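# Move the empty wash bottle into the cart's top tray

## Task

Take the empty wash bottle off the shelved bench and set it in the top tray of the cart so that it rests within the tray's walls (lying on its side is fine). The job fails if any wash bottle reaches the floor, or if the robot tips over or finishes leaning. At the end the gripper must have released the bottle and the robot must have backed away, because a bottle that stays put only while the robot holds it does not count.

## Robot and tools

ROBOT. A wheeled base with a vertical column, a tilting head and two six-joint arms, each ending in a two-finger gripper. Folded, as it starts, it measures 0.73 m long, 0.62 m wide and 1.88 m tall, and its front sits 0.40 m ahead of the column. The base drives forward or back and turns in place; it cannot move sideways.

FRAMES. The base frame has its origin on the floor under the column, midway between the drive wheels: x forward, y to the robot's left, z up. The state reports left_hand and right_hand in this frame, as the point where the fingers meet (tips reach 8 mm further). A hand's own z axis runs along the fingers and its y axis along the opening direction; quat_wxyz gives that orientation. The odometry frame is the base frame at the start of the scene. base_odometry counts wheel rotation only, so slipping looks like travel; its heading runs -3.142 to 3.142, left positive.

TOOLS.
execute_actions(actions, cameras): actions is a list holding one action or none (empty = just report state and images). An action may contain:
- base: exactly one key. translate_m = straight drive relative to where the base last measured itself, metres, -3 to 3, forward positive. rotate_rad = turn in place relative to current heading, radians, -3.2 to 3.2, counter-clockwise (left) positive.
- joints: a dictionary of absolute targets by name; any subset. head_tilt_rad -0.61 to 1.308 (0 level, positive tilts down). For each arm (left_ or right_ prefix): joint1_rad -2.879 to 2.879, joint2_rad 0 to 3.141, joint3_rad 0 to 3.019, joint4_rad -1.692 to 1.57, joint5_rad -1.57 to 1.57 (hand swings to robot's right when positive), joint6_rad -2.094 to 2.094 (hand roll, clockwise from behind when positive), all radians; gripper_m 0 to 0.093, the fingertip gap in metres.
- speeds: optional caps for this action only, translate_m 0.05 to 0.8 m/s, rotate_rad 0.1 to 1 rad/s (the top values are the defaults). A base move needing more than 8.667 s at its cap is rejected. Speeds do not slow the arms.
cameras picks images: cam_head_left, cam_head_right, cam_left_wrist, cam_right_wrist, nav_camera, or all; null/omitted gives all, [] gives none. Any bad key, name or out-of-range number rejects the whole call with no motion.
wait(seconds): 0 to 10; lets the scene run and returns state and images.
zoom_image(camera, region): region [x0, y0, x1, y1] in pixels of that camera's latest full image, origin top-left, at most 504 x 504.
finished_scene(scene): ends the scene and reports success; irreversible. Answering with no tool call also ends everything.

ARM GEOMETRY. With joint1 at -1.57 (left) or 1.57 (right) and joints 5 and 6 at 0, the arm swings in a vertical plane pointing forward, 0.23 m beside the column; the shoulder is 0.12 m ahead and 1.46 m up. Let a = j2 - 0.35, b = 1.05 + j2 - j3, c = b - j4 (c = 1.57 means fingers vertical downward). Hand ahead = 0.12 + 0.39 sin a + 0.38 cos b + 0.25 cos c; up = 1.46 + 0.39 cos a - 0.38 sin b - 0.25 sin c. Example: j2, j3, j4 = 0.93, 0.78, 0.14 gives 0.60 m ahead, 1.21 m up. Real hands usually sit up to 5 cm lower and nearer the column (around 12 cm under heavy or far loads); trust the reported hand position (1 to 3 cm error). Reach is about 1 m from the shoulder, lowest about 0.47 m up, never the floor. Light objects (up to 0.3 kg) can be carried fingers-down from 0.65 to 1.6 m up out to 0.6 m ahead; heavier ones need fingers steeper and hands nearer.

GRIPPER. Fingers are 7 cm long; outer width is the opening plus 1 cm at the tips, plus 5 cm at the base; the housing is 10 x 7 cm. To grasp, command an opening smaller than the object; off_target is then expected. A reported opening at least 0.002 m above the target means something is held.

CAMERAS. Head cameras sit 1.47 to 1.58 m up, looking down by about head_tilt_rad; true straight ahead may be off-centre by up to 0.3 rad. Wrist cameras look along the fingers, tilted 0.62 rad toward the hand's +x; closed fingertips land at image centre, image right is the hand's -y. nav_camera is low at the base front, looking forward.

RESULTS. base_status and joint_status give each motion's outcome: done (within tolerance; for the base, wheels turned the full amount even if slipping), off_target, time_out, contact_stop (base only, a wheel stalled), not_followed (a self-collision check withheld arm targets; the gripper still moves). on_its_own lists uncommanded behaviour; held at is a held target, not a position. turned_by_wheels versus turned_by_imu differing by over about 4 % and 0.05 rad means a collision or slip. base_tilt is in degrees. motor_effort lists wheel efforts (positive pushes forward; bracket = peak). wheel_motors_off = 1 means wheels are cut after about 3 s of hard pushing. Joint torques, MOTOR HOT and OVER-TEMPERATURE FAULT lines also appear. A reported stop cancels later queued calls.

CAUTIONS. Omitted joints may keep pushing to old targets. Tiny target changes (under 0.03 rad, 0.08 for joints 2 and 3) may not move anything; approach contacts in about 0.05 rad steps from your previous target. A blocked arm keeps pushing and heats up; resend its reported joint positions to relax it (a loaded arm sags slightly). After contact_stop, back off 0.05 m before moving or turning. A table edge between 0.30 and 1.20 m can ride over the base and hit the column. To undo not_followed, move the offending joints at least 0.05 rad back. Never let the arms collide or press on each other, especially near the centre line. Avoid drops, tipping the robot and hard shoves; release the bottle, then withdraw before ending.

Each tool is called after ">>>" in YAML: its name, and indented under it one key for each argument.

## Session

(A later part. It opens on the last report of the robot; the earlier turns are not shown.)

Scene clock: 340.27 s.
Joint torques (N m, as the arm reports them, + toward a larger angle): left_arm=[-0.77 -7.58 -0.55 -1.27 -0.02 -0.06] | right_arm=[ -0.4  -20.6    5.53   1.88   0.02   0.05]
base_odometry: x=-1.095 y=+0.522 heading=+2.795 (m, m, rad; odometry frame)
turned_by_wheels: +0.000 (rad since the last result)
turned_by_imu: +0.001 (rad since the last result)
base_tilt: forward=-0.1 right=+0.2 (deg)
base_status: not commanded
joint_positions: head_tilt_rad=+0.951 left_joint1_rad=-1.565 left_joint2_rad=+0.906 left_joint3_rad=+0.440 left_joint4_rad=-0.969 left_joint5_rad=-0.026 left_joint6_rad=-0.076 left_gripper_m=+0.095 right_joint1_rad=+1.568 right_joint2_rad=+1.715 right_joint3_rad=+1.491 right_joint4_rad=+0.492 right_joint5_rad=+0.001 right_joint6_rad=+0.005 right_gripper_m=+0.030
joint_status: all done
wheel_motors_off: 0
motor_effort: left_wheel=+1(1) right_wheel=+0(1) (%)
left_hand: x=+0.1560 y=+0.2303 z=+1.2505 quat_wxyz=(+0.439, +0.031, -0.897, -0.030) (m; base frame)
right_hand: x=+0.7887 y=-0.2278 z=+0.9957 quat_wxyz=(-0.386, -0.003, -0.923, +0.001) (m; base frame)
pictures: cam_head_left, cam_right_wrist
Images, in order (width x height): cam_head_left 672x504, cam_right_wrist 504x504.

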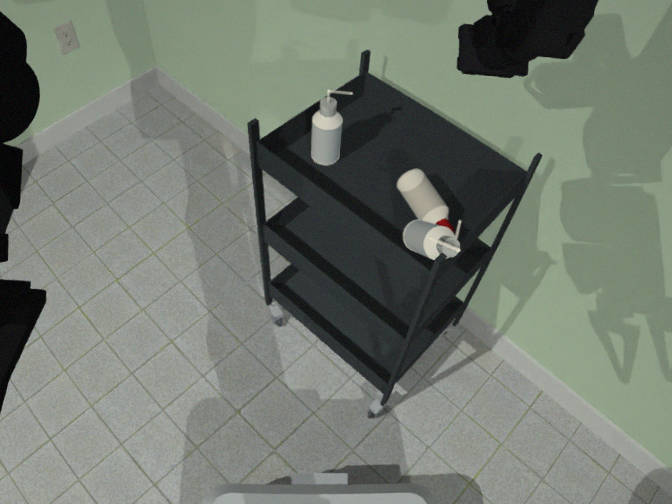

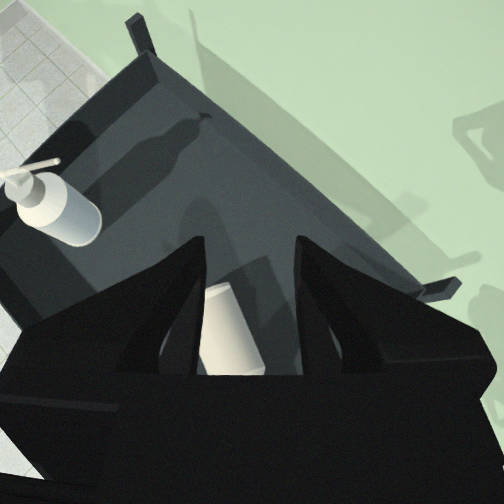

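Back up so the wrist camera looks down on the near corner.

>>> execute_actions:
  actions:
    - {"base":{"translate_m":-0.3}}
  cameras: ["cam_right_wrist"]

Scene clock: 346.47 s.
Joint torques (N m, as the arm reports them, + toward a larger angle): left_arm=[-0.85 -7.45 -0.47 -1.5  -0.01 -0.08] | right_arm=[ -0.28 -20.49   5.51   1.92   0.03   0.04]
base_odometry: x=-0.813 y=+0.420 heading=+2.794 (m, m, rad; odometry frame)
turned_by_wheels: -0.001 (rad since the last result)
turned_by_imu: -0.001 (rad since the last result)
base_tilt: forward=-0.1 right=+0.2 (deg)
base_status: done
joint_positions: head_tilt_rad=+0.952 left_joint1_rad=-1.565 left_joint2_rad=+0.906 left_joint3_rad=+0.438 left_joint4_rad=-0.969 left_joint5_rad=-0.026 left_joint6_rad=-0.076 left_gripper_m=+0.095 right_joint1_rad=+1.568 right_joint2_rad=+1.713 right_joint3_rad=+1.491 right_joint4_rad=+0.492 right_joint5_rad=+0.001 right_joint6_rad=+0.005 right_gripper_m=+0.030
joint_status: not commanded
wheel_motors_off: 0
motor_effort: left_wheel=-1(30) right_wheel=+0(40) (%)
left_hand: x=+0.1549 y=+0.2303 z=+1.2508 quat_wxyz=(+0.440, +0.031, -0.897, -0.030) (m; base frame)
right_hand: x=+0.7896 y=-0.2278 z=+0.9970 quat_wxyz=(-0.387, -0.003, -0.922, +0.001) (m; base frame)
pictures: cam_right_wrist
Images, in order (width x height): cam_right_wrist 504x504.

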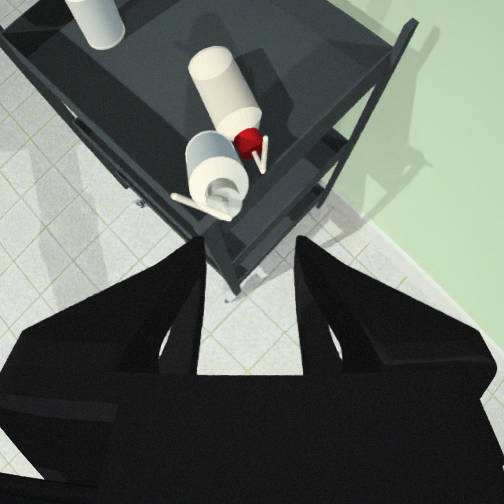

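>>> finished_scene:
  scene: 1

The scene is finished: the task was done.


## Next scene

The same job, from a new start.

>>> execute_actions:
  actions:
    - {"joints":{"head_tilt_rad":0.35}}

Scene clock: 0.87 s.
Joint torques (N m, as the arm reports them, + toward a larger angle): left_arm=[-0.8  -7.29 -1.05 -1.37 -0.03 -0.05] | right_arm=[-0.87 -5.75 -0.91 -1.49  0.09  0.09]
base_odometry: x=+0.000 y=+0.000 heading=+0.000 (m, m, rad; odometry frame)
turned_by_wheels: +0.000 (rad since the last result)
turned_by_imu: +0.000 (rad since the last result)
base_tilt: forward=-0.1 right=+0.3 (deg)
base_status: not commanded
joint_positions: head_tilt_rad=+0.369 left_joint1_rad=-1.566 left_joint2_rad=+0.921 left_joint3_rad=+0.416 left_joint4_rad=-0.912 left_joint5_rad=-0.044 left_joint6_rad=-0.085 left_gripper_m=+0.095 right_joint1_rad=+1.549 right_joint2_rad=+0.877 right_joint3_rad=+0.380 right_joint4_rad=-0.965 right_joint5_rad=+0.048 right_joint6_rad=+0.069 right_gripper_m=+0.095
joint_status: all done
wheel_motors_off: 0
motor_effort: left_wheel=+2(2) right_wheel=+2(3) (%)
left_hand: x=+0.1488 y=+0.2333 z=+1.2434 quat_wxyz=(+0.431, +0.031, -0.901, -0.040) (m; base frame)
right_hand: x=+0.1306 y=-0.2380 z=+1.2613 quat_wxyz=(+0.451, -0.029, -0.891, +0.043) (m; base frame)
pictures: cam_head_left, cam_head_right, cam_left_wrist, cam_right_wrist, nav_camera
Images, in order (width x height): cam_head_left 672x504, cam_head_right 672x504, cam_left_wrist 504x504, cam_right_wrist 504x504, nav_camera 672x504.

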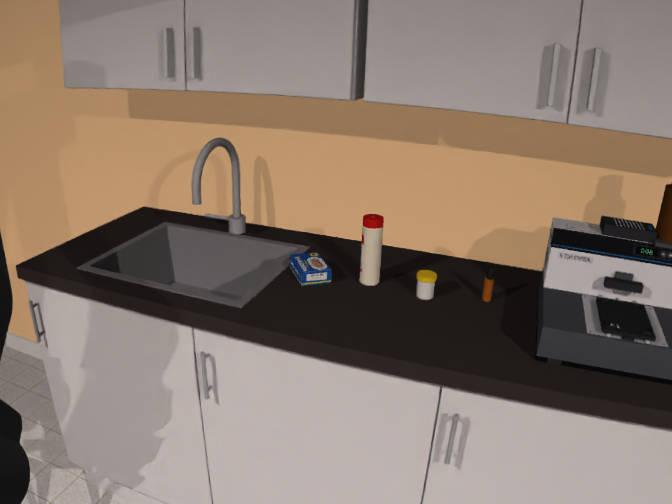

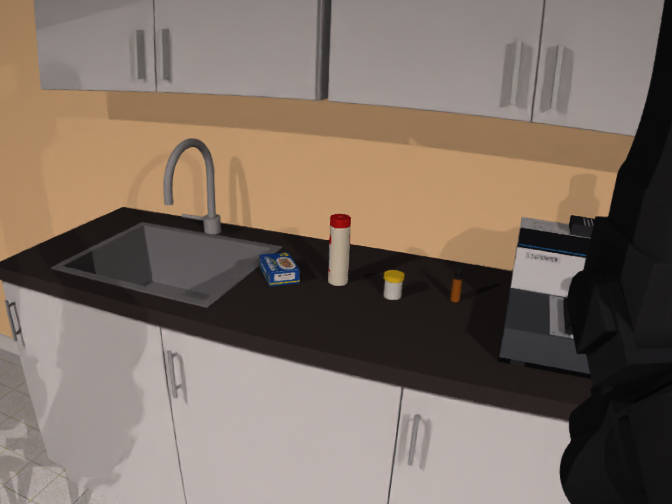

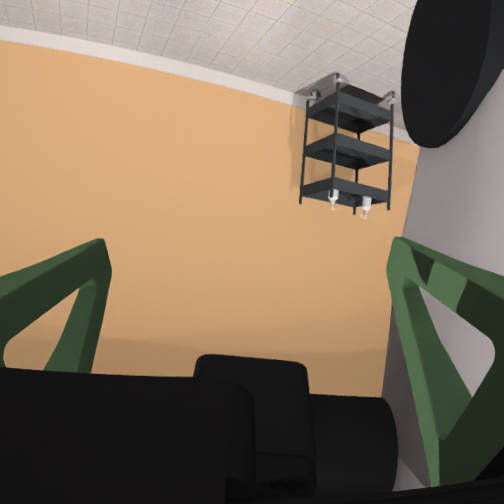

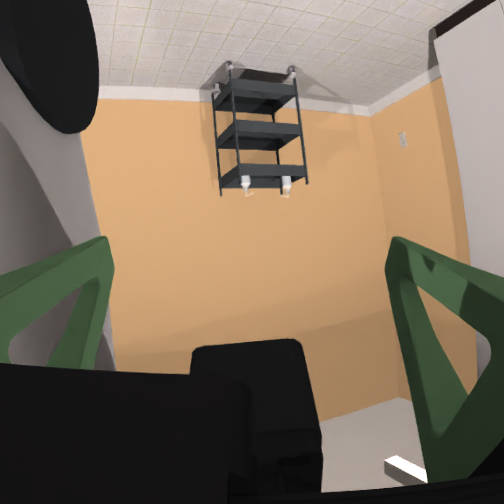

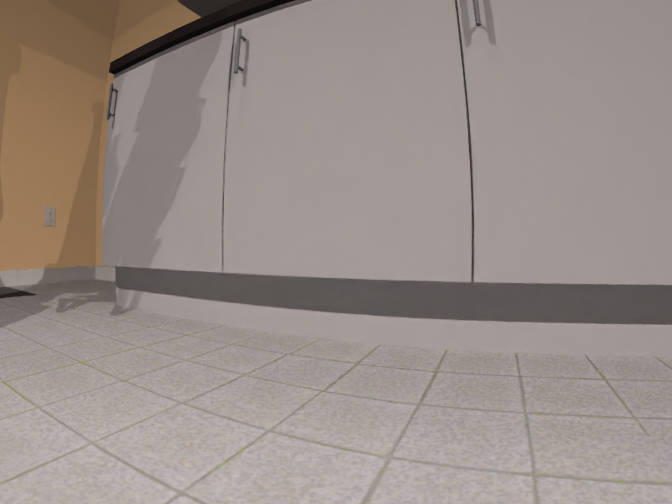

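Bench is likely to the left.

>>> execute_actions:
  actions:
    - {"base":{"rotate_rad":1.3}}
  cameras: ["cam_head_left","nav_camera"]

Scene clock: 7.27 s.
Joint torques (N m, as the arm reports them, + toward a larger angle): left_arm=[-1.1  -6.97 -1.   -1.37 -0.04 -0.06] | right_arm=[-0.3  -5.64 -0.83 -1.46  0.13  0.1 ]
base_odometry: x=+0.000 y=+0.000 heading=+1.300 (m, m, rad; odometry frame)
turned_by_wheels: +1.300 (rad since the last result)
turned_by_imu: +1.285 (rad since the last result)
base_tilt: forward=-0.1 right=+0.2 (deg)
base_status: done
joint_positions: head_tilt_rad=+0.369 left_joint1_rad=-1.566 left_joint2_rad=+0.921 left_joint3_rad=+0.416 left_joint4_rad=-0.912 left_joint5_rad=-0.044 left_joint6_rad=-0.085 left_gripper_m=+0.095 right_joint1_rad=+1.549 right_joint2_rad=+0.877 right_joint3_rad=+0.380 right_joint4_rad=-0.965 right_joint5_rad=+0.048 right_joint6_rad=+0.069 right_gripper_m=+0.095
joint_status: not commanded
wheel_motors_off: 0
motor_effort: left_wheel=+0(35) right_wheel=+0(34) (%)
left_hand: x=+0.1488 y=+0.2333 z=+1.2434 quat_wxyz=(+0.431, +0.031, -0.901, -0.040) (m; base frame)
right_hand: x=+0.1306 y=-0.2380 z=+1.2613 quat_wxyz=(+0.451, -0.029, -0.891, +0.043) (m; base frame)
pictures: cam_head_left, nav_camera
Images, in order (width x height): cam_head_left 672x504, nav_camera 672x504.

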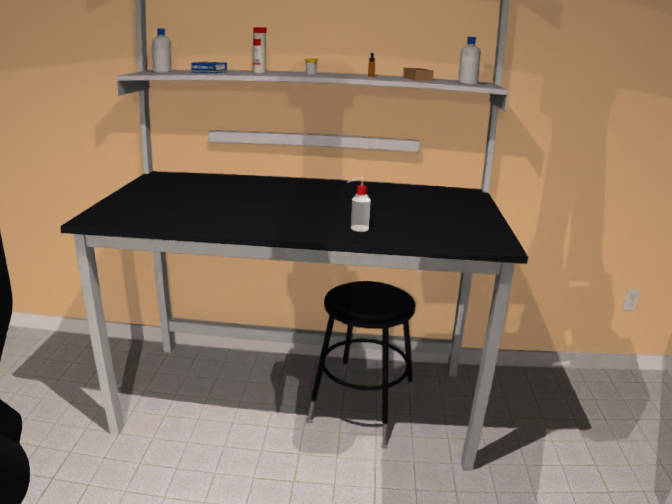

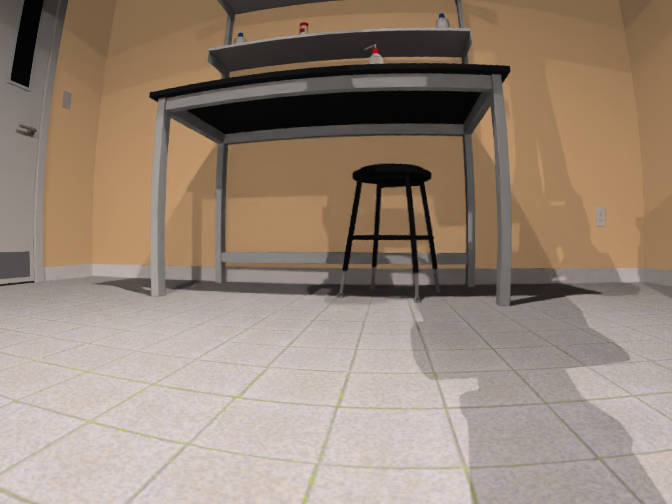

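>>> execute_actions:
  actions:
    - {"base":{"translate_m":0.95},"joints":{"head_tilt_rad":0.7,"right_joint1_rad":1.57,"right_joint2_rad":1.88,"right_joint3_rad":1.35,"right_joint4_rad":1.1,"right_joint5_rad":0,"right_joint6_rad":0,"right_gripper_m":0.093}}
  cameras: ["cam_head_left","cam_right_wrist","nav_camera"]

Scene clock: 19.17 s.
Joint torques (N m, as the arm reports them, + toward a larger angle): left_arm=[-0.95 -6.61 -1.15 -1.33 -0.05 -0.07] | right_arm=[  0.1  -16.86   1.91   2.68  -0.06  -0.03]
base_odometry: x=+0.254 y=+0.915 heading=+1.300 (m, m, rad; odometry frame)
turned_by_wheels: +0.000 (rad since the last result)
turned_by_imu: +0.002 (rad since the last result)
base_tilt: forward=+0.0 right=+0.2 (deg)
base_status: done
joint_positions: head_tilt_rad=+0.703 left_joint1_rad=-1.566 left_joint2_rad=+0.921 left_joint3_rad=+0.418 left_joint4_rad=-0.912 left_joint5_rad=-0.044 left_joint6_rad=-0.085 left_gripper_m=+0.095 right_joint1_rad=+1.559 right_joint2_rad=+1.881 right_joint3_rad=+1.351 right_joint4_rad=+1.078 right_joint5_rad=+0.004 right_joint6_rad=+0.011 right_gripper_m=+0.093
joint_status: all done
wheel_motors_off: 0
motor_effort: left_wheel=+0(46) right_wheel=+0(53) (%)
left_hand: x=+0.1498 y=+0.2333 z=+1.2430 quat_wxyz=(+0.430, +0.031, -0.902, -0.040) (m; base frame)
right_hand: x=+0.7219 y=-0.2350 z=+0.9705 quat_wxyz=(-0.511, -0.006, -0.860, +0.005) (m; base frame)
pictures: cam_head_left, cam_right_wrist, nav_camera
Images, in order (width x height): cam_head_left 672x504, cam_right_wrist 504x504, nav_camera 672x504.

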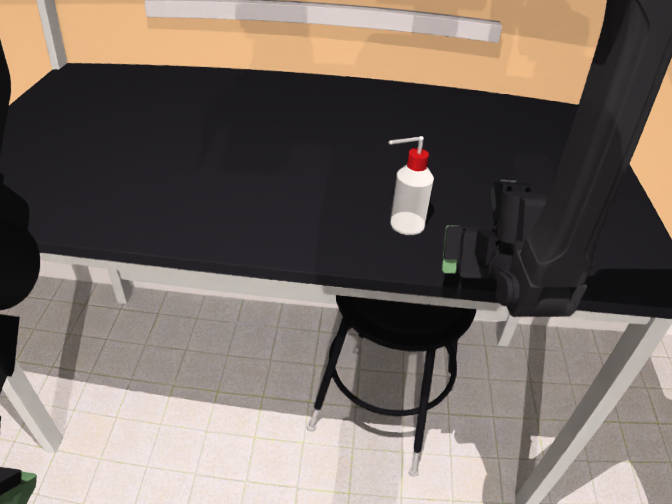

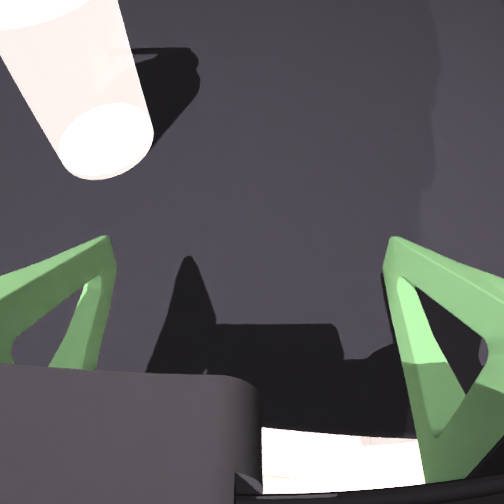

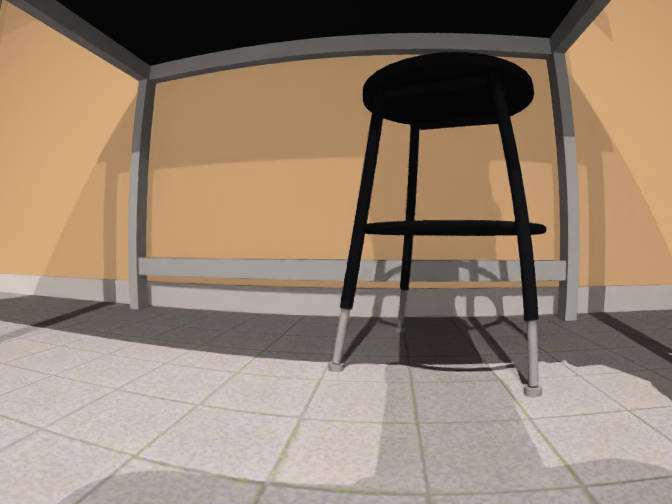

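>>> execute_actions:
  actions:
    - {"base":{"rotate_rad":0.1},"speeds":{"rotate_rad":0.3}}
  cameras: ["cam_right_wrist"]

Scene clock: 25.90 s.
Joint torques (N m, as the arm reports them, + toward a larger angle): left_arm=[-0.41 -7.51 -1.09 -1.56 -0.04 -0.06] | right_arm=[ -0.41 -17.15   1.93   2.57  -0.03  -0.02]
base_odometry: x=+0.254 y=+0.916 heading=+1.399 (m, m, rad; odometry frame)
turned_by_wheels: +0.099 (rad since the last result)
turned_by_imu: +0.097 (rad since the last result)
base_tilt: forward=-0.1 right=+0.2 (deg)
base_status: done
joint_positions: head_tilt_rad=+0.703 left_joint1_rad=-1.566 left_joint2_rad=+0.921 left_joint3_rad=+0.418 left_joint4_rad=-0.912 left_joint5_rad=-0.044 left_joint6_rad=-0.085 left_gripper_m=+0.095 right_joint1_rad=+1.568 right_joint2_rad=+1.881 right_joint3_rad=+1.351 right_joint4_rad=+1.078 right_joint5_rad=+0.003 right_joint6_rad=+0.011 right_gripper_m=+0.093
joint_status: not commanded
wheel_motors_off: 0
motor_effort: left_wheel=-2(36) right_wheel=+0(40) (%)
left_hand: x=+0.1498 y=+0.2333 z=+1.2430 quat_wxyz=(+0.430, +0.031, -0.902, -0.040) (m; base frame)
right_hand: x=+0.7220 y=-0.2278 z=+0.9704 quat_wxyz=(-0.511, -0.006, -0.860, +0.000) (m; base frame)
pictures: cam_right_wrist
Images, in order (width x height): cam_right_wrist 504x504.

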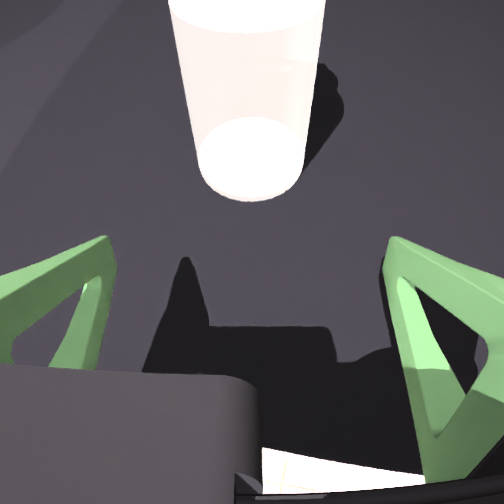

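>>> execute_actions:
  actions:
    - {"base":{"translate_m":0.1},"speeds":{"translate_m":0.15}}
  cameras: ["cam_right_wrist"]

>>> execute_actions:
  actions:
    - {"joints":{"right_gripper_m":0.03}}
  cameras: []

>>> execute_actions:
  actions:
    - {"joints":{"right_joint2_rad":1.6,"right_joint3_rad":1.3,"right_joint4_rad":0.9,"right_gripper_m":0.03}}
  cameras: ["cam_head_left"]

Scene clock: 37.70 s.
Joint torques (N m, as the arm reports them, + toward a larger angle): left_arm=[-0.48 -6.62 -1.29 -1.5  -0.01 -0.04] | right_arm=[ -0.32 -17.1    2.13   2.61  -0.05  -0.02]
base_odometry: x=+0.271 y=+1.014 heading=+1.400 (m, m, rad; odometry frame)
turned_by_wheels: +0.001 (rad since the last result)
turned_by_imu: +0.002 (rad since the last result)
base_tilt: forward=-0.1 right=+0.2 (deg)
base_status: done
joint_positions: head_tilt_rad=+0.703 left_joint1_rad=-1.566 left_joint2_rad=+0.921 left_joint3_rad=+0.418 left_joint4_rad=-0.912 left_joint5_rad=-0.044 left_joint6_rad=-0.085 left_gripper_m=+0.095 right_joint1_rad=+1.568 right_joint2_rad=+1.880 right_joint3_rad=+1.349 right_joint4_rad=+1.078 right_joint5_rad=+0.003 right_joint6_rad=+0.011 right_gripper_m=+0.093
joint_status: not commanded
wheel_motors_off: 0
motor_effort: left_wheel=+0(51) right_wheel=-1(39) (%)
left_hand: x=+0.1498 y=+0.2333 z=+1.2430 quat_wxyz=(+0.430, +0.031, -0.902, -0.040) (m; base frame)
right_hand: x=+0.7210 y=-0.2278 z=+0.9701 quat_wxyz=(-0.510, -0.006, -0.860, +0.000) (m; base frame)
pictures: cam_right_wrist
Images, in order (width x height): cam_right_wrist 504x504.

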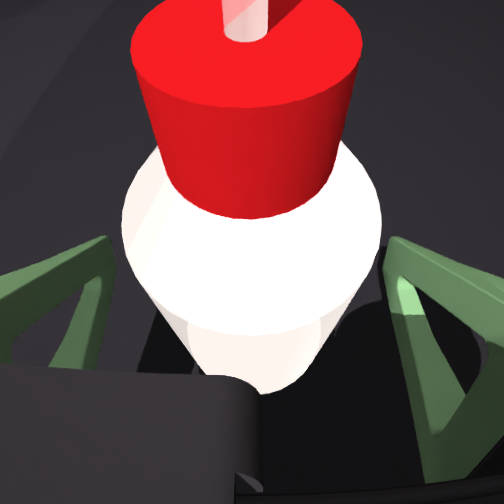

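Scene clock: 38.33 s.
Joint torques (N m, as the arm reports them, + toward a larger angle): left_arm=[-0.67 -7.47 -1.13 -1.4   0.   -0.06] | right_arm=[ -0.16 -17.37   2.14   2.65  -0.02  -0.01]
base_odometry: x=+0.271 y=+1.014 heading=+1.400 (m, m, rad; odometry frame)
turned_by_wheels: +0.000 (rad since the last result)
turned_by_imu: +0.000 (rad since the last result)
base_tilt: forward=-0.1 right=+0.1 (deg)
base_status: not commanded
joint_positions: head_tilt_rad=+0.703 left_joint1_rad=-1.566 left_joint2_rad=+0.921 left_joint3_rad=+0.418 left_joint4_rad=-0.912 left_joint5_rad=-0.044 left_joint6_rad=-0.085 left_gripper_m=+0.095 right_joint1_rad=+1.568 right_joint2_rad=+1.880 right_joint3_rad=+1.349 right_joint4_rad=+1.079 right_joint5_rad=+0.003 right_joint6_rad=+0.010 right_gripper_m=+0.055
joint_status: right_gripper_m off_target (ended at +0.055, target +0.030)
wheel_motors_off: 0
motor_effort: left_wheel=+1(1) right_wheel=-1(2) (%)
left_hand: x=+0.1498 y=+0.2333 z=+1.2430 quat_wxyz=(+0.430, +0.031, -0.902, -0.040) (m; base frame)
right_hand: x=+0.7211 y=-0.2278 z=+0.9702 quat_wxyz=(-0.510, -0.005, -0.860, +0.000) (m; base frame)
pictures: none
No camera images: the call's "cameras" was empty. Leave "cameras" out to get every camera's image.

Scene clock: 39.70 s.
Joint torques (N m, as the arm reports them, + toward a larger angle): left_arm=[-0.54 -7.02 -0.93 -1.3  -0.02 -0.08] | right_arm=[  0.04 -17.92   4.38   1.28  -0.03  -0.02]
base_odometry: x=+0.271 y=+1.014 heading=+1.400 (m, m, rad; odometry frame)
turned_by_wheels: +0.000 (rad since the last result)
turned_by_imu: +0.000 (rad since the last result)
base_tilt: forward=+0.0 right=+0.1 (deg)
base_status: not commanded
joint_positions: head_tilt_rad=+0.703 left_joint1_rad=-1.566 left_joint2_rad=+0.921 left_joint3_rad=+0.418 left_joint4_rad=-0.912 left_joint5_rad=-0.044 left_joint6_rad=-0.085 left_gripper_m=+0.095 right_joint1_rad=+1.568 right_joint2_rad=+1.593 right_joint3_rad=+1.299 right_joint4_rad=+0.912 right_joint5_rad=+0.003 right_joint6_rad=+0.010 right_gripper_m=+0.055
joint_status: right_gripper_m off_target (ended at +0.055, target +0.030); the others done
wheel_motors_off: 0
motor_effort: left_wheel=+2(2) right_wheel=-2(2) (%)
left_hand: x=+0.1498 y=+0.2333 z=+1.2430 quat_wxyz=(+0.430, +0.031, -0.902, -0.040) (m; base frame)
right_hand: x=+0.7991 y=-0.2276 z=+1.1041 quat_wxyz=(-0.540, -0.005, -0.842, +0.000) (m; base frame)
pictures: cam_head_left
Images, in order (width x height): cam_head_left 672x504.

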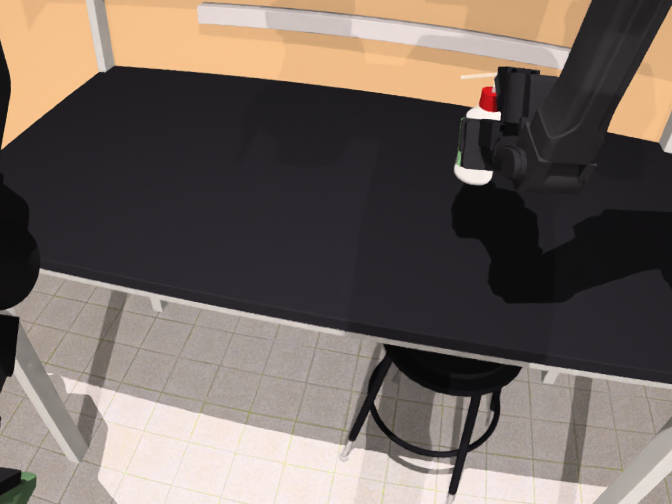

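>>> execute_actions:
  actions:
    - {"base":{"translate_m":-0.8},"joints":{"head_tilt_rad":0.4,"right_gripper_m":0.03}}
  cameras: []

>>> execute_actions:
  actions:
    - {"base":{"rotate_rad":1.9},"joints":{"right_gripper_m":0.03}}
  cameras: ["cam_head_left","nav_camera"]

Scene clock: 53.63 s.
Joint torques (N m, as the arm reports them, + toward a larger angle): left_arm=[-0.18 -7.66 -1.07 -1.44 -0.03 -0.09] | right_arm=[ -0.42 -17.97   4.7    1.36   0.    -0.04]
base_odometry: x=+0.135 y=+0.226 heading=+1.400 (m, m, rad; odometry frame)
turned_by_wheels: +0.000 (rad since the last result)
turned_by_imu: +0.001 (rad since the last result)
base_tilt: forward=+0.0 right=+0.2 (deg)
base_status: done
joint_positions: head_tilt_rad=+0.418 left_joint1_rad=-1.566 left_joint2_rad=+0.921 left_joint3_rad=+0.413 left_joint4_rad=-0.912 left_joint5_rad=-0.044 left_joint6_rad=-0.085 left_gripper_m=+0.095 right_joint1_rad=+1.568 right_joint2_rad=+1.594 right_joint3_rad=+1.295 right_joint4_rad=+0.912 right_joint5_rad=+0.003 right_joint6_rad=+0.010 right_gripper_m=+0.055
joint_status: right_gripper_m off_target (ended at +0.055, target +0.030); the others done
wheel_motors_off: 0
motor_effort: left_wheel=+0(48) right_wheel=+0(49) (%)
left_hand: x=+0.1472 y=+0.2333 z=+1.2439 quat_wxyz=(+0.432, +0.031, -0.901, -0.040) (m; base frame)
right_hand: x=+0.7969 y=-0.2276 z=+1.1021 quat_wxyz=(-0.538, -0.005, -0.843, +0.000) (m; base frame)
pictures: none
No camera images: the call's "cameras" was empty. Leave "cameras" out to get every camera's image.

Scene clock: 56.83 s.
Joint torques (N m, as the arm reports them, + toward a larger angle): left_arm=[-0.59 -6.83 -0.9  -1.32 -0.04 -0.08] | right_arm=[ -0.18 -18.33   4.8    1.3   -0.03  -0.02]
base_odometry: x=+0.135 y=+0.226 heading=-2.984 (m, m, rad; odometry frame)
turned_by_wheels: +1.900 (rad since the last result)
turned_by_imu: +1.880 (rad since the last result)
base_tilt: forward=+0.0 right=+0.3 (deg)
base_status: done
joint_positions: head_tilt_rad=+0.418 left_joint1_rad=-1.566 left_joint2_rad=+0.921 left_joint3_rad=+0.416 left_joint4_rad=-0.912 left_joint5_rad=-0.044 left_joint6_rad=-0.085 left_gripper_m=+0.095 right_joint1_rad=+1.568 right_joint2_rad=+1.594 right_joint3_rad=+1.295 right_joint4_rad=+0.912 right_joint5_rad=+0.003 right_joint6_rad=+0.010 right_gripper_m=+0.055
joint_status: right_gripper_m off_target (ended at +0.055, target +0.030)
wheel_motors_off: 0
motor_effort: left_wheel=+0(37) right_wheel=+0(44) (%)
left_hand: x=+0.1486 y=+0.2333 z=+1.2434 quat_wxyz=(+0.431, +0.031, -0.901, -0.040) (m; base frame)
right_hand: x=+0.7969 y=-0.2276 z=+1.1021 quat_wxyz=(-0.538, -0.005, -0.843, +0.000) (m; base frame)
pictures: cam_head_left, nav_camera
Images, in order (width x height): cam_head_left 672x504, nav_camera 672x504.

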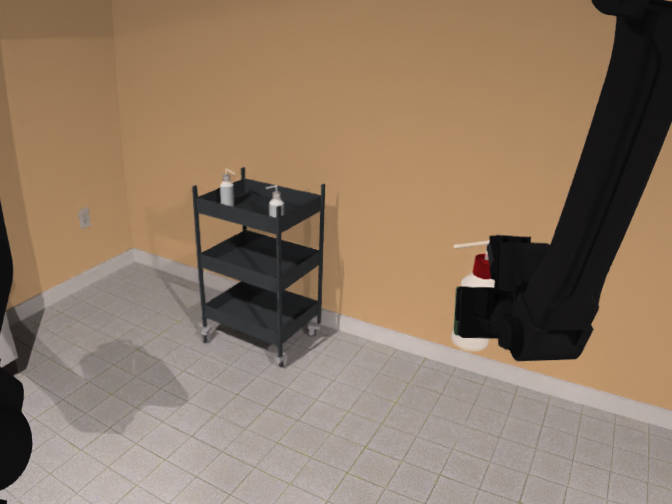

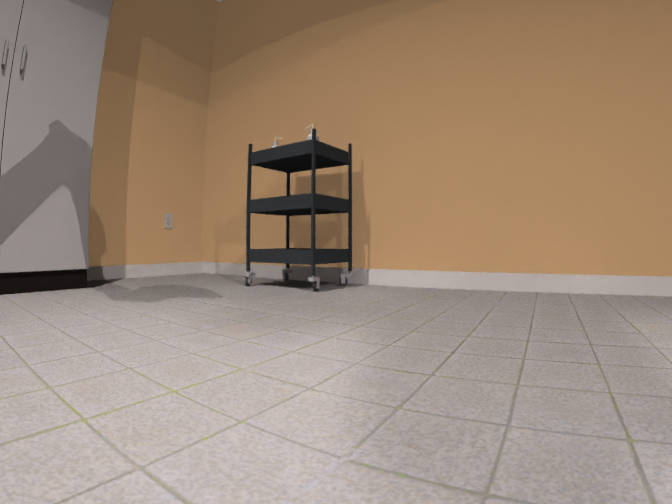

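>>> execute_actions:
  actions:
    - {"base":{"rotate_rad":0.13},"joints":{"right_gripper_m":0.03}}
  cameras: []

>>> execute_actions:
  actions:
    - {"base":{"translate_m":1.3},"joints":{"right_gripper_m":0.03,"head_tilt_rad":0.8}}
  cameras: ["cam_head_left","nav_camera"]

Scene clock: 70.23 s.
Joint torques (N m, as the arm reports them, + toward a larger angle): left_arm=[-0.22 -6.77 -1.19 -1.35 -0.05 -0.07] | right_arm=[ -0.58 -17.9    4.67   1.35   0.     0.  ]
base_odometry: x=+0.135 y=+0.226 heading=-2.854 (m, m, rad; odometry frame)
turned_by_wheels: +0.130 (rad since the last result)
turned_by_imu: +0.129 (rad since the last result)
base_tilt: forward=+0.0 right=+0.3 (deg)
base_status: done
joint_positions: head_tilt_rad=+0.418 left_joint1_rad=-1.566 left_joint2_rad=+0.921 left_joint3_rad=+0.416 left_joint4_rad=-0.912 left_joint5_rad=-0.044 left_joint6_rad=-0.085 left_gripper_m=+0.095 right_joint1_rad=+1.569 right_joint2_rad=+1.594 right_joint3_rad=+1.295 right_joint4_rad=+0.912 right_joint5_rad=+0.003 right_joint6_rad=+0.010 right_gripper_m=+0.055
joint_status: right_gripper_m off_target (ended at +0.055, target +0.030)
wheel_motors_off: 0
motor_effort: left_wheel=+0(23) right_wheel=+0(30) (%)
left_hand: x=+0.1486 y=+0.2333 z=+1.2434 quat_wxyz=(+0.431, +0.031, -0.901, -0.040) (m; base frame)
right_hand: x=+0.7969 y=-0.2273 z=+1.1021 quat_wxyz=(-0.538, -0.005, -0.843, -0.001) (m; base frame)
pictures: none
No camera images: the call's "cameras" was empty. Leave "cameras" out to get every camera's image.

Scene clock: 73.73 s.
Joint torques (N m, as the arm reports them, + toward a larger angle): left_arm=[-0.87 -7.4  -1.17 -1.23 -0.04 -0.03] | right_arm=[ -0.08 -18.52   4.7    1.41   0.     0.  ]
base_odometry: x=-1.112 y=-0.143 heading=-2.854 (m, m, rad; odometry frame)
turned_by_wheels: +0.000 (rad since the last result)
turned_by_imu: +0.002 (rad since the last result)
base_tilt: forward=-0.1 right=+0.2 (deg)
base_status: done
joint_positions: head_tilt_rad=+0.803 left_joint1_rad=-1.566 left_joint2_rad=+0.921 left_joint3_rad=+0.417 left_joint4_rad=-0.912 left_joint5_rad=-0.044 left_joint6_rad=-0.085 left_gripper_m=+0.095 right_joint1_rad=+1.569 right_joint2_rad=+1.595 right_joint3_rad=+1.294 right_joint4_rad=+0.912 right_joint5_rad=+0.003 right_joint6_rad=+0.010 right_gripper_m=+0.055
joint_status: right_gripper_m off_target (ended at +0.055, target +0.030); the others done
wheel_motors_off: 0
motor_effort: left_wheel=+0(45) right_wheel=+0(54) (%)
left_hand: x=+0.1494 y=+0.2333 z=+1.2431 quat_wxyz=(+0.430, +0.031, -0.901, -0.040) (m; base frame)
right_hand: x=+0.7962 y=-0.2273 z=+1.1015 quat_wxyz=(-0.537, -0.005, -0.843, -0.001) (m; base frame)
pictures: cam_head_left, nav_camera
Images, in order (width x height): cam_head_left 672x504, nav_camera 672x504.

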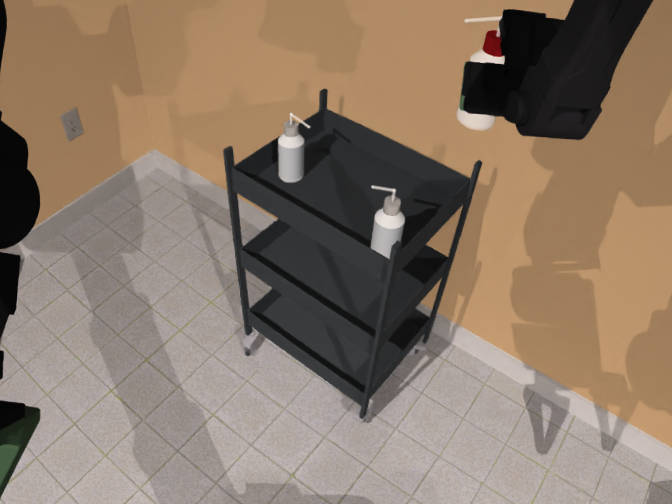

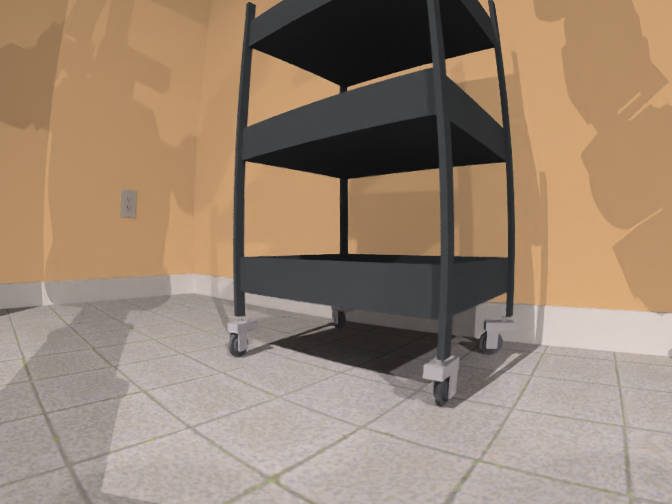

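>>> execute_actions:
  actions:
    - {"base":{"rotate_rad":0.1},"joints":{"right_gripper_m":0.03}}
  cameras: []

>>> execute_actions:
  actions:
    - {"base":{"translate_m":0.24},"joints":{"right_gripper_m":0.03},"speeds":{"translate_m":0.3}}
  cameras: []

>>> execute_actions:
  actions:
    - {"joints":{"right_gripper_m":0.03,"right_joint2_rad":2.1,"right_joint3_rad":1.8,"right_joint4_rad":0.85}}
  cameras: ["cam_head_left","cam_head_right","nav_camera"]

Scene clock: 101.80 s.
Joint torques (N m, as the arm reports them, + toward a larger angle): left_arm=[-0.4  -7.24 -0.98 -1.35 -0.02 -0.03] | right_arm=[ -0.4  -18.26   4.76   1.38   0.    -0.01]
base_odometry: x=-1.112 y=-0.143 heading=-2.755 (m, m, rad; odometry frame)
turned_by_wheels: +0.099 (rad since the last result)
turned_by_imu: +0.097 (rad since the last result)
base_tilt: forward=+0.0 right=+0.1 (deg)
base_status: done
joint_positions: head_tilt_rad=+0.803 left_joint1_rad=-1.566 left_joint2_rad=+0.921 left_joint3_rad=+0.417 left_joint4_rad=-0.912 left_joint5_rad=-0.044 left_joint6_rad=-0.085 left_gripper_m=+0.095 right_joint1_rad=+1.570 right_joint2_rad=+1.595 right_joint3_rad=+1.294 right_joint4_rad=+0.912 right_joint5_rad=+0.003 right_joint6_rad=+0.010 right_gripper_m=+0.055
joint_status: right_gripper_m off_target (ended at +0.055, target +0.030)
wheel_motors_off: 0
motor_effort: left_wheel=-2(40) right_wheel=+0(42) (%)
left_hand: x=+0.1492 y=+0.2333 z=+1.2432 quat_wxyz=(+0.430, +0.031, -0.901, -0.040) (m; base frame)
right_hand: x=+0.7962 y=-0.2268 z=+1.1015 quat_wxyz=(-0.537, -0.005, -0.843, -0.001) (m; base frame)
pictures: none
No camera images: the call's "cameras" was empty. Leave "cameras" out to get every camera's image.

Scene clock: 103.80 s.
Joint torques (N m, as the arm reports them, + toward a larger angle): left_arm=[-0.45 -7.28 -0.85 -1.38 -0.04 -0.09] | right_arm=[ -0.21 -18.     4.89   1.35  -0.01  -0.02]
base_odometry: x=-1.334 y=-0.234 heading=-2.754 (m, m, rad; odometry frame)
turned_by_wheels: +0.001 (rad since the last result)
turned_by_imu: +0.001 (rad since the last result)
base_tilt: forward=-0.1 right=+0.2 (deg)
base_status: done
joint_positions: head_tilt_rad=+0.803 left_joint1_rad=-1.566 left_joint2_rad=+0.921 left_joint3_rad=+0.417 left_joint4_rad=-0.912 left_joint5_rad=-0.044 left_joint6_rad=-0.085 left_gripper_m=+0.095 right_joint1_rad=+1.570 right_joint2_rad=+1.595 right_joint3_rad=+1.294 right_joint4_rad=+0.912 right_joint5_rad=+0.003 right_joint6_rad=+0.010 right_gripper_m=+0.055
joint_status: right_gripper_m off_target (ended at +0.055, target +0.030)
wheel_motors_off: 0
motor_effort: left_wheel=+0(52) right_wheel=-1(39) (%)
left_hand: x=+0.1494 y=+0.2333 z=+1.2431 quat_wxyz=(+0.430, +0.031, -0.901, -0.040) (m; base frame)
right_hand: x=+0.7961 y=-0.2268 z=+1.1014 quat_wxyz=(-0.537, -0.005, -0.843, -0.001) (m; base frame)
pictures: none
No camera images: the call's "cameras" was empty. Leave "cameras" out to get every camera's image.

Scene clock: 105.37 s.
Joint torques (N m, as the arm reports them, + toward a larger angle): left_arm=[-0.16 -7.7  -1.12 -1.3  -0.03 -0.05] | right_arm=[ -0.01 -19.72   5.61   1.36  -0.01  -0.02]
base_odometry: x=-1.334 y=-0.234 heading=-2.754 (m, m, rad; odometry frame)
turned_by_wheels: +0.000 (rad since the last result)
turned_by_imu: +0.000 (rad since the last result)
base_tilt: forward=+0.0 right=+0.2 (deg)
base_status: not commanded
joint_positions: head_tilt_rad=+0.803 left_joint1_rad=-1.566 left_joint2_rad=+0.921 left_joint3_rad=+0.417 left_joint4_rad=-0.912 left_joint5_rad=-0.044 left_joint6_rad=-0.085 left_gripper_m=+0.095 right_joint1_rad=+1.570 right_joint2_rad=+2.113 right_joint3_rad=+1.782 right_joint4_rad=+0.859 right_joint5_rad=+0.003 right_joint6_rad=+0.010 right_gripper_m=+0.055
joint_status: right_gripper_m off_target (ended at +0.055, target +0.030); the others done
wheel_motors_off: 0
motor_effort: left_wheel=+1(1) right_wheel=-1(2) (%)
left_hand: x=+0.1494 y=+0.2333 z=+1.2431 quat_wxyz=(+0.430, +0.031, -0.901, -0.040) (m; base frame)
right_hand: x=+0.7880 y=-0.2270 z=+0.8842 quat_wxyz=(-0.502, -0.005, -0.865, -0.001) (m; base frame)
pictures: cam_head_left, cam_head_right, nav_camera
Images, in order (width x height): cam_head_left 672x504, cam_head_right 672x504, nav_camera 672x504.

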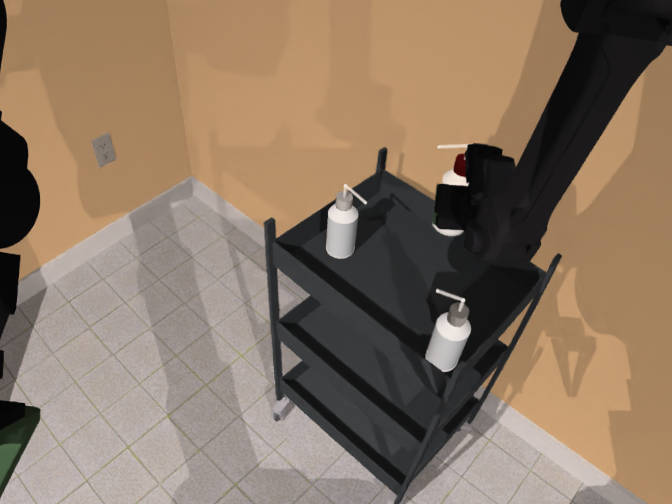

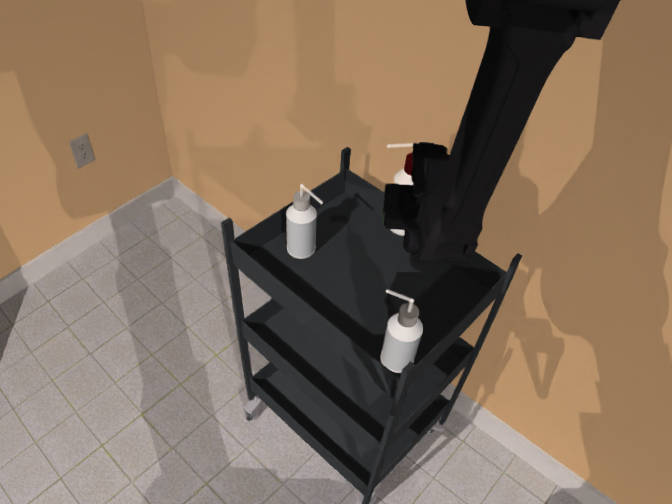

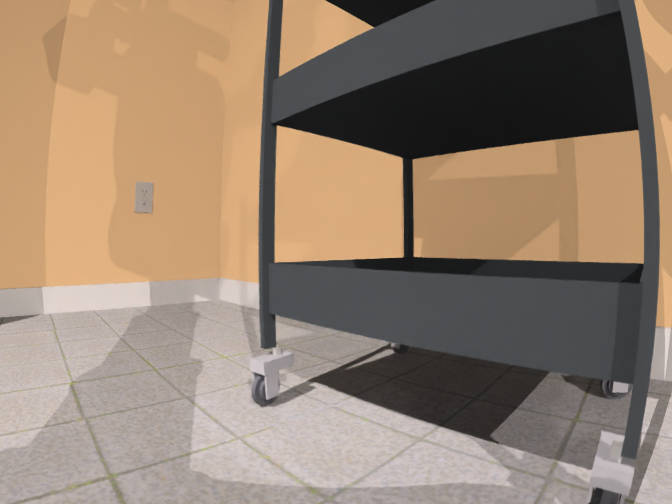

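>>> execute_actions:
  actions:
    - {"joints":{"right_gripper_m":0.03,"right_joint2_rad":2.21,"right_joint3_rad":1.92,"right_joint4_rad":0.86}}
  cameras: []

>>> execute_actions:
  actions:
    - {"joints":{"right_gripper_m":0.093}}
  cameras: ["cam_head_left"]

Scene clock: 127.37 s.
Joint torques (N m, as the arm reports them, + toward a larger angle): left_arm=[-0.24 -7.25 -1.14 -1.36 -0.06 -0.07] | right_arm=[ -0.28 -18.49   5.52   1.83  -0.02  -0.03]
base_odometry: x=-1.334 y=-0.234 heading=-2.754 (m, m, rad; odometry frame)
turned_by_wheels: +0.000 (rad since the last result)
turned_by_imu: +0.001 (rad since the last result)
base_tilt: forward=-0.1 right=+0.2 (deg)
base_status: not commanded
joint_positions: head_tilt_rad=+0.803 left_joint1_rad=-1.566 left_joint2_rad=+0.921 left_joint3_rad=+0.417 left_joint4_rad=-0.912 left_joint5_rad=-0.044 left_joint6_rad=-0.085 left_gripper_m=+0.095 right_joint1_rad=+1.570 right_joint2_rad=+2.205 right_joint3_rad=+1.906 right_joint4_rad=+0.859 right_joint5_rad=+0.003 right_joint6_rad=+0.010 right_gripper_m=+0.055
joint_status: right_gripper_m off_target (ended at +0.055, target +0.030); the others done
wheel_motors_off: 0
motor_effort: left_wheel=+0(1) right_wheel=-2(2) (%)
left_hand: x=+0.1494 y=+0.2333 z=+1.2431 quat_wxyz=(+0.430, +0.031, -0.901, -0.040) (m; base frame)
right_hand: x=+0.7955 y=-0.2270 z=+0.8596 quat_wxyz=(-0.516, -0.005, -0.857, -0.001) (m; base frame)
pictures: none
No camera images: the call's "cameras" was empty. Leave "cameras" out to get every camera's image.

Scene clock: 128.00 s.
Joint torques (N m, as the arm reports them, + toward a larger angle): left_arm=[-0.41 -7.12 -1.15 -1.32 -0.03 -0.08] | right_arm=[ -0.3  -18.38   5.47   1.88  -0.02  -0.03]
base_odometry: x=-1.334 y=-0.234 heading=-2.754 (m, m, rad; odometry frame)
turned_by_wheels: +0.000 (rad since the last result)
turned_by_imu: +0.000 (rad since the last result)
base_tilt: forward=-0.1 right=+0.1 (deg)
base_status: not commanded
joint_positions: head_tilt_rad=+0.803 left_joint1_rad=-1.566 left_joint2_rad=+0.921 left_joint3_rad=+0.417 left_joint4_rad=-0.912 left_joint5_rad=-0.044 left_joint6_rad=-0.085 left_gripper_m=+0.095 right_joint1_rad=+1.570 right_joint2_rad=+2.205 right_joint3_rad=+1.906 right_joint4_rad=+0.859 right_joint5_rad=+0.003 right_joint6_rad=+0.010 right_gripper_m=+0.093
joint_status: all done
wheel_motors_off: 0
motor_effort: left_wheel=+0(0) right_wheel=-1(2) (%)
left_hand: x=+0.1494 y=+0.2333 z=+1.2431 quat_wxyz=(+0.430, +0.031, -0.901, -0.040) (m; base frame)
right_hand: x=+0.7955 y=-0.2270 z=+0.8596 quat_wxyz=(-0.516, -0.005, -0.857, -0.001) (m; base frame)
pictures: cam_head_left
Images, in order (width x height): cam_head_left 672x504.

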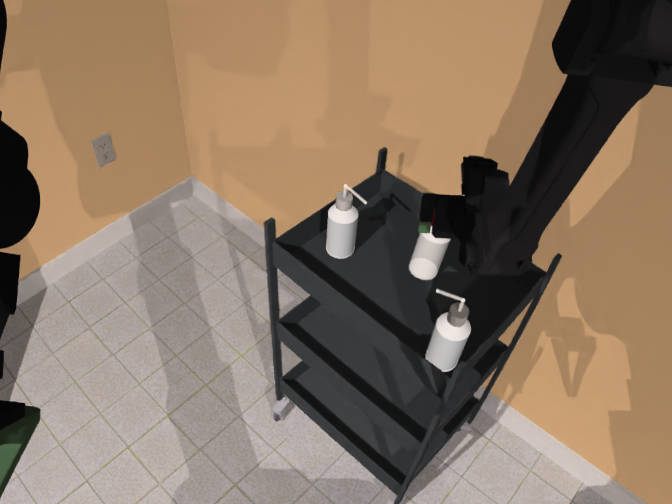

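>>> execute_actions:
  actions:
    - {"joints":{"right_joint2_rad":1.6,"right_joint3_rad":1.3,"right_joint4_rad":0.9}}
  cameras: []

>>> execute_actions:
  actions:
    - {"base":{"translate_m":-0.4}}
  cameras: ["cam_head_left"]

Scene clock: 136.87 s.
Joint torques (N m, as the arm reports them, + toward a larger angle): left_arm=[-0.6  -6.79 -1.23 -1.44 -0.04 -0.08] | right_arm=[ -0.47 -18.07   4.45   2.29   0.    -0.01]
base_odometry: x=-1.334 y=-0.234 heading=-2.754 (m, m, rad; odometry frame)
turned_by_wheels: +0.000 (rad since the last result)
turned_by_imu: +0.002 (rad since the last result)
base_tilt: forward=+0.0 right=+0.2 (deg)
base_status: not commanded
joint_positions: head_tilt_rad=+0.803 left_joint1_rad=-1.566 left_joint2_rad=+0.921 left_joint3_rad=+0.417 left_joint4_rad=-0.912 left_joint5_rad=-0.044 left_joint6_rad=-0.085 left_gripper_m=+0.095 right_joint1_rad=+1.570 right_joint2_rad=+1.595 right_joint3_rad=+1.299 right_joint4_rad=+0.886 right_joint5_rad=+0.003 right_joint6_rad=+0.010 right_gripper_m=+0.093
joint_status: all done
wheel_motors_off: 0
motor_effort: left_wheel=+0(1) right_wheel=-1(2) (%)
left_hand: x=+0.1494 y=+0.2333 z=+1.2431 quat_wxyz=(+0.430, +0.031, -0.901, -0.040) (m; base frame)
right_hand: x=+0.7956 y=-0.2268 z=+1.0971 quat_wxyz=(-0.529, -0.005, -0.849, -0.001) (m; base frame)
pictures: none
No camera images: the call's "cameras" was empty. Leave "cameras" out to get every camera's image.

Scene clock: 139.20 s.
Joint torques (N m, as the arm reports them, + toward a larger angle): left_arm=[-0.8  -7.59 -1.23 -1.27 -0.03 -0.07] | right_arm=[ -0.32 -18.39   4.67   2.34  -0.01  -0.02]
base_odometry: x=-0.964 y=-0.083 heading=-2.753 (m, m, rad; odometry frame)
turned_by_wheels: +0.001 (rad since the last result)
turned_by_imu: +0.001 (rad since the last result)
base_tilt: forward=+0.0 right=+0.2 (deg)
base_status: done
joint_positions: head_tilt_rad=+0.803 left_joint1_rad=-1.566 left_joint2_rad=+0.921 left_joint3_rad=+0.415 left_joint4_rad=-0.912 left_joint5_rad=-0.044 left_joint6_rad=-0.085 left_gripper_m=+0.095 right_joint1_rad=+1.570 right_joint2_rad=+1.595 right_joint3_rad=+1.296 right_joint4_rad=+0.886 right_joint5_rad=+0.003 right_joint6_rad=+0.010 right_gripper_m=+0.093
joint_status: not commanded
wheel_motors_off: 0
motor_effort: left_wheel=+0(47) right_wheel=-1(39) (%)
left_hand: x=+0.1482 y=+0.2333 z=+1.2436 quat_wxyz=(+0.431, +0.031, -0.901, -0.040) (m; base frame)
right_hand: x=+0.7942 y=-0.2268 z=+1.0960 quat_wxyz=(-0.527, -0.005, -0.850, -0.001) (m; base frame)
pictures: cam_head_left
Images, in order (width x height): cam_head_left 672x504.

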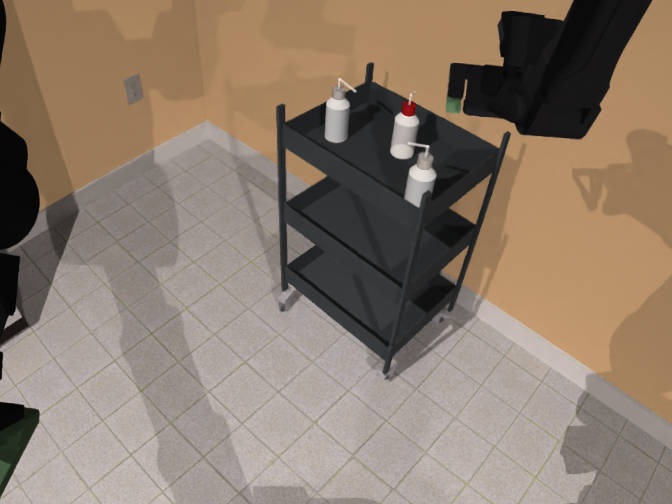

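>>> finished_scene:
  scene: 2

The scene is finished: the task was done.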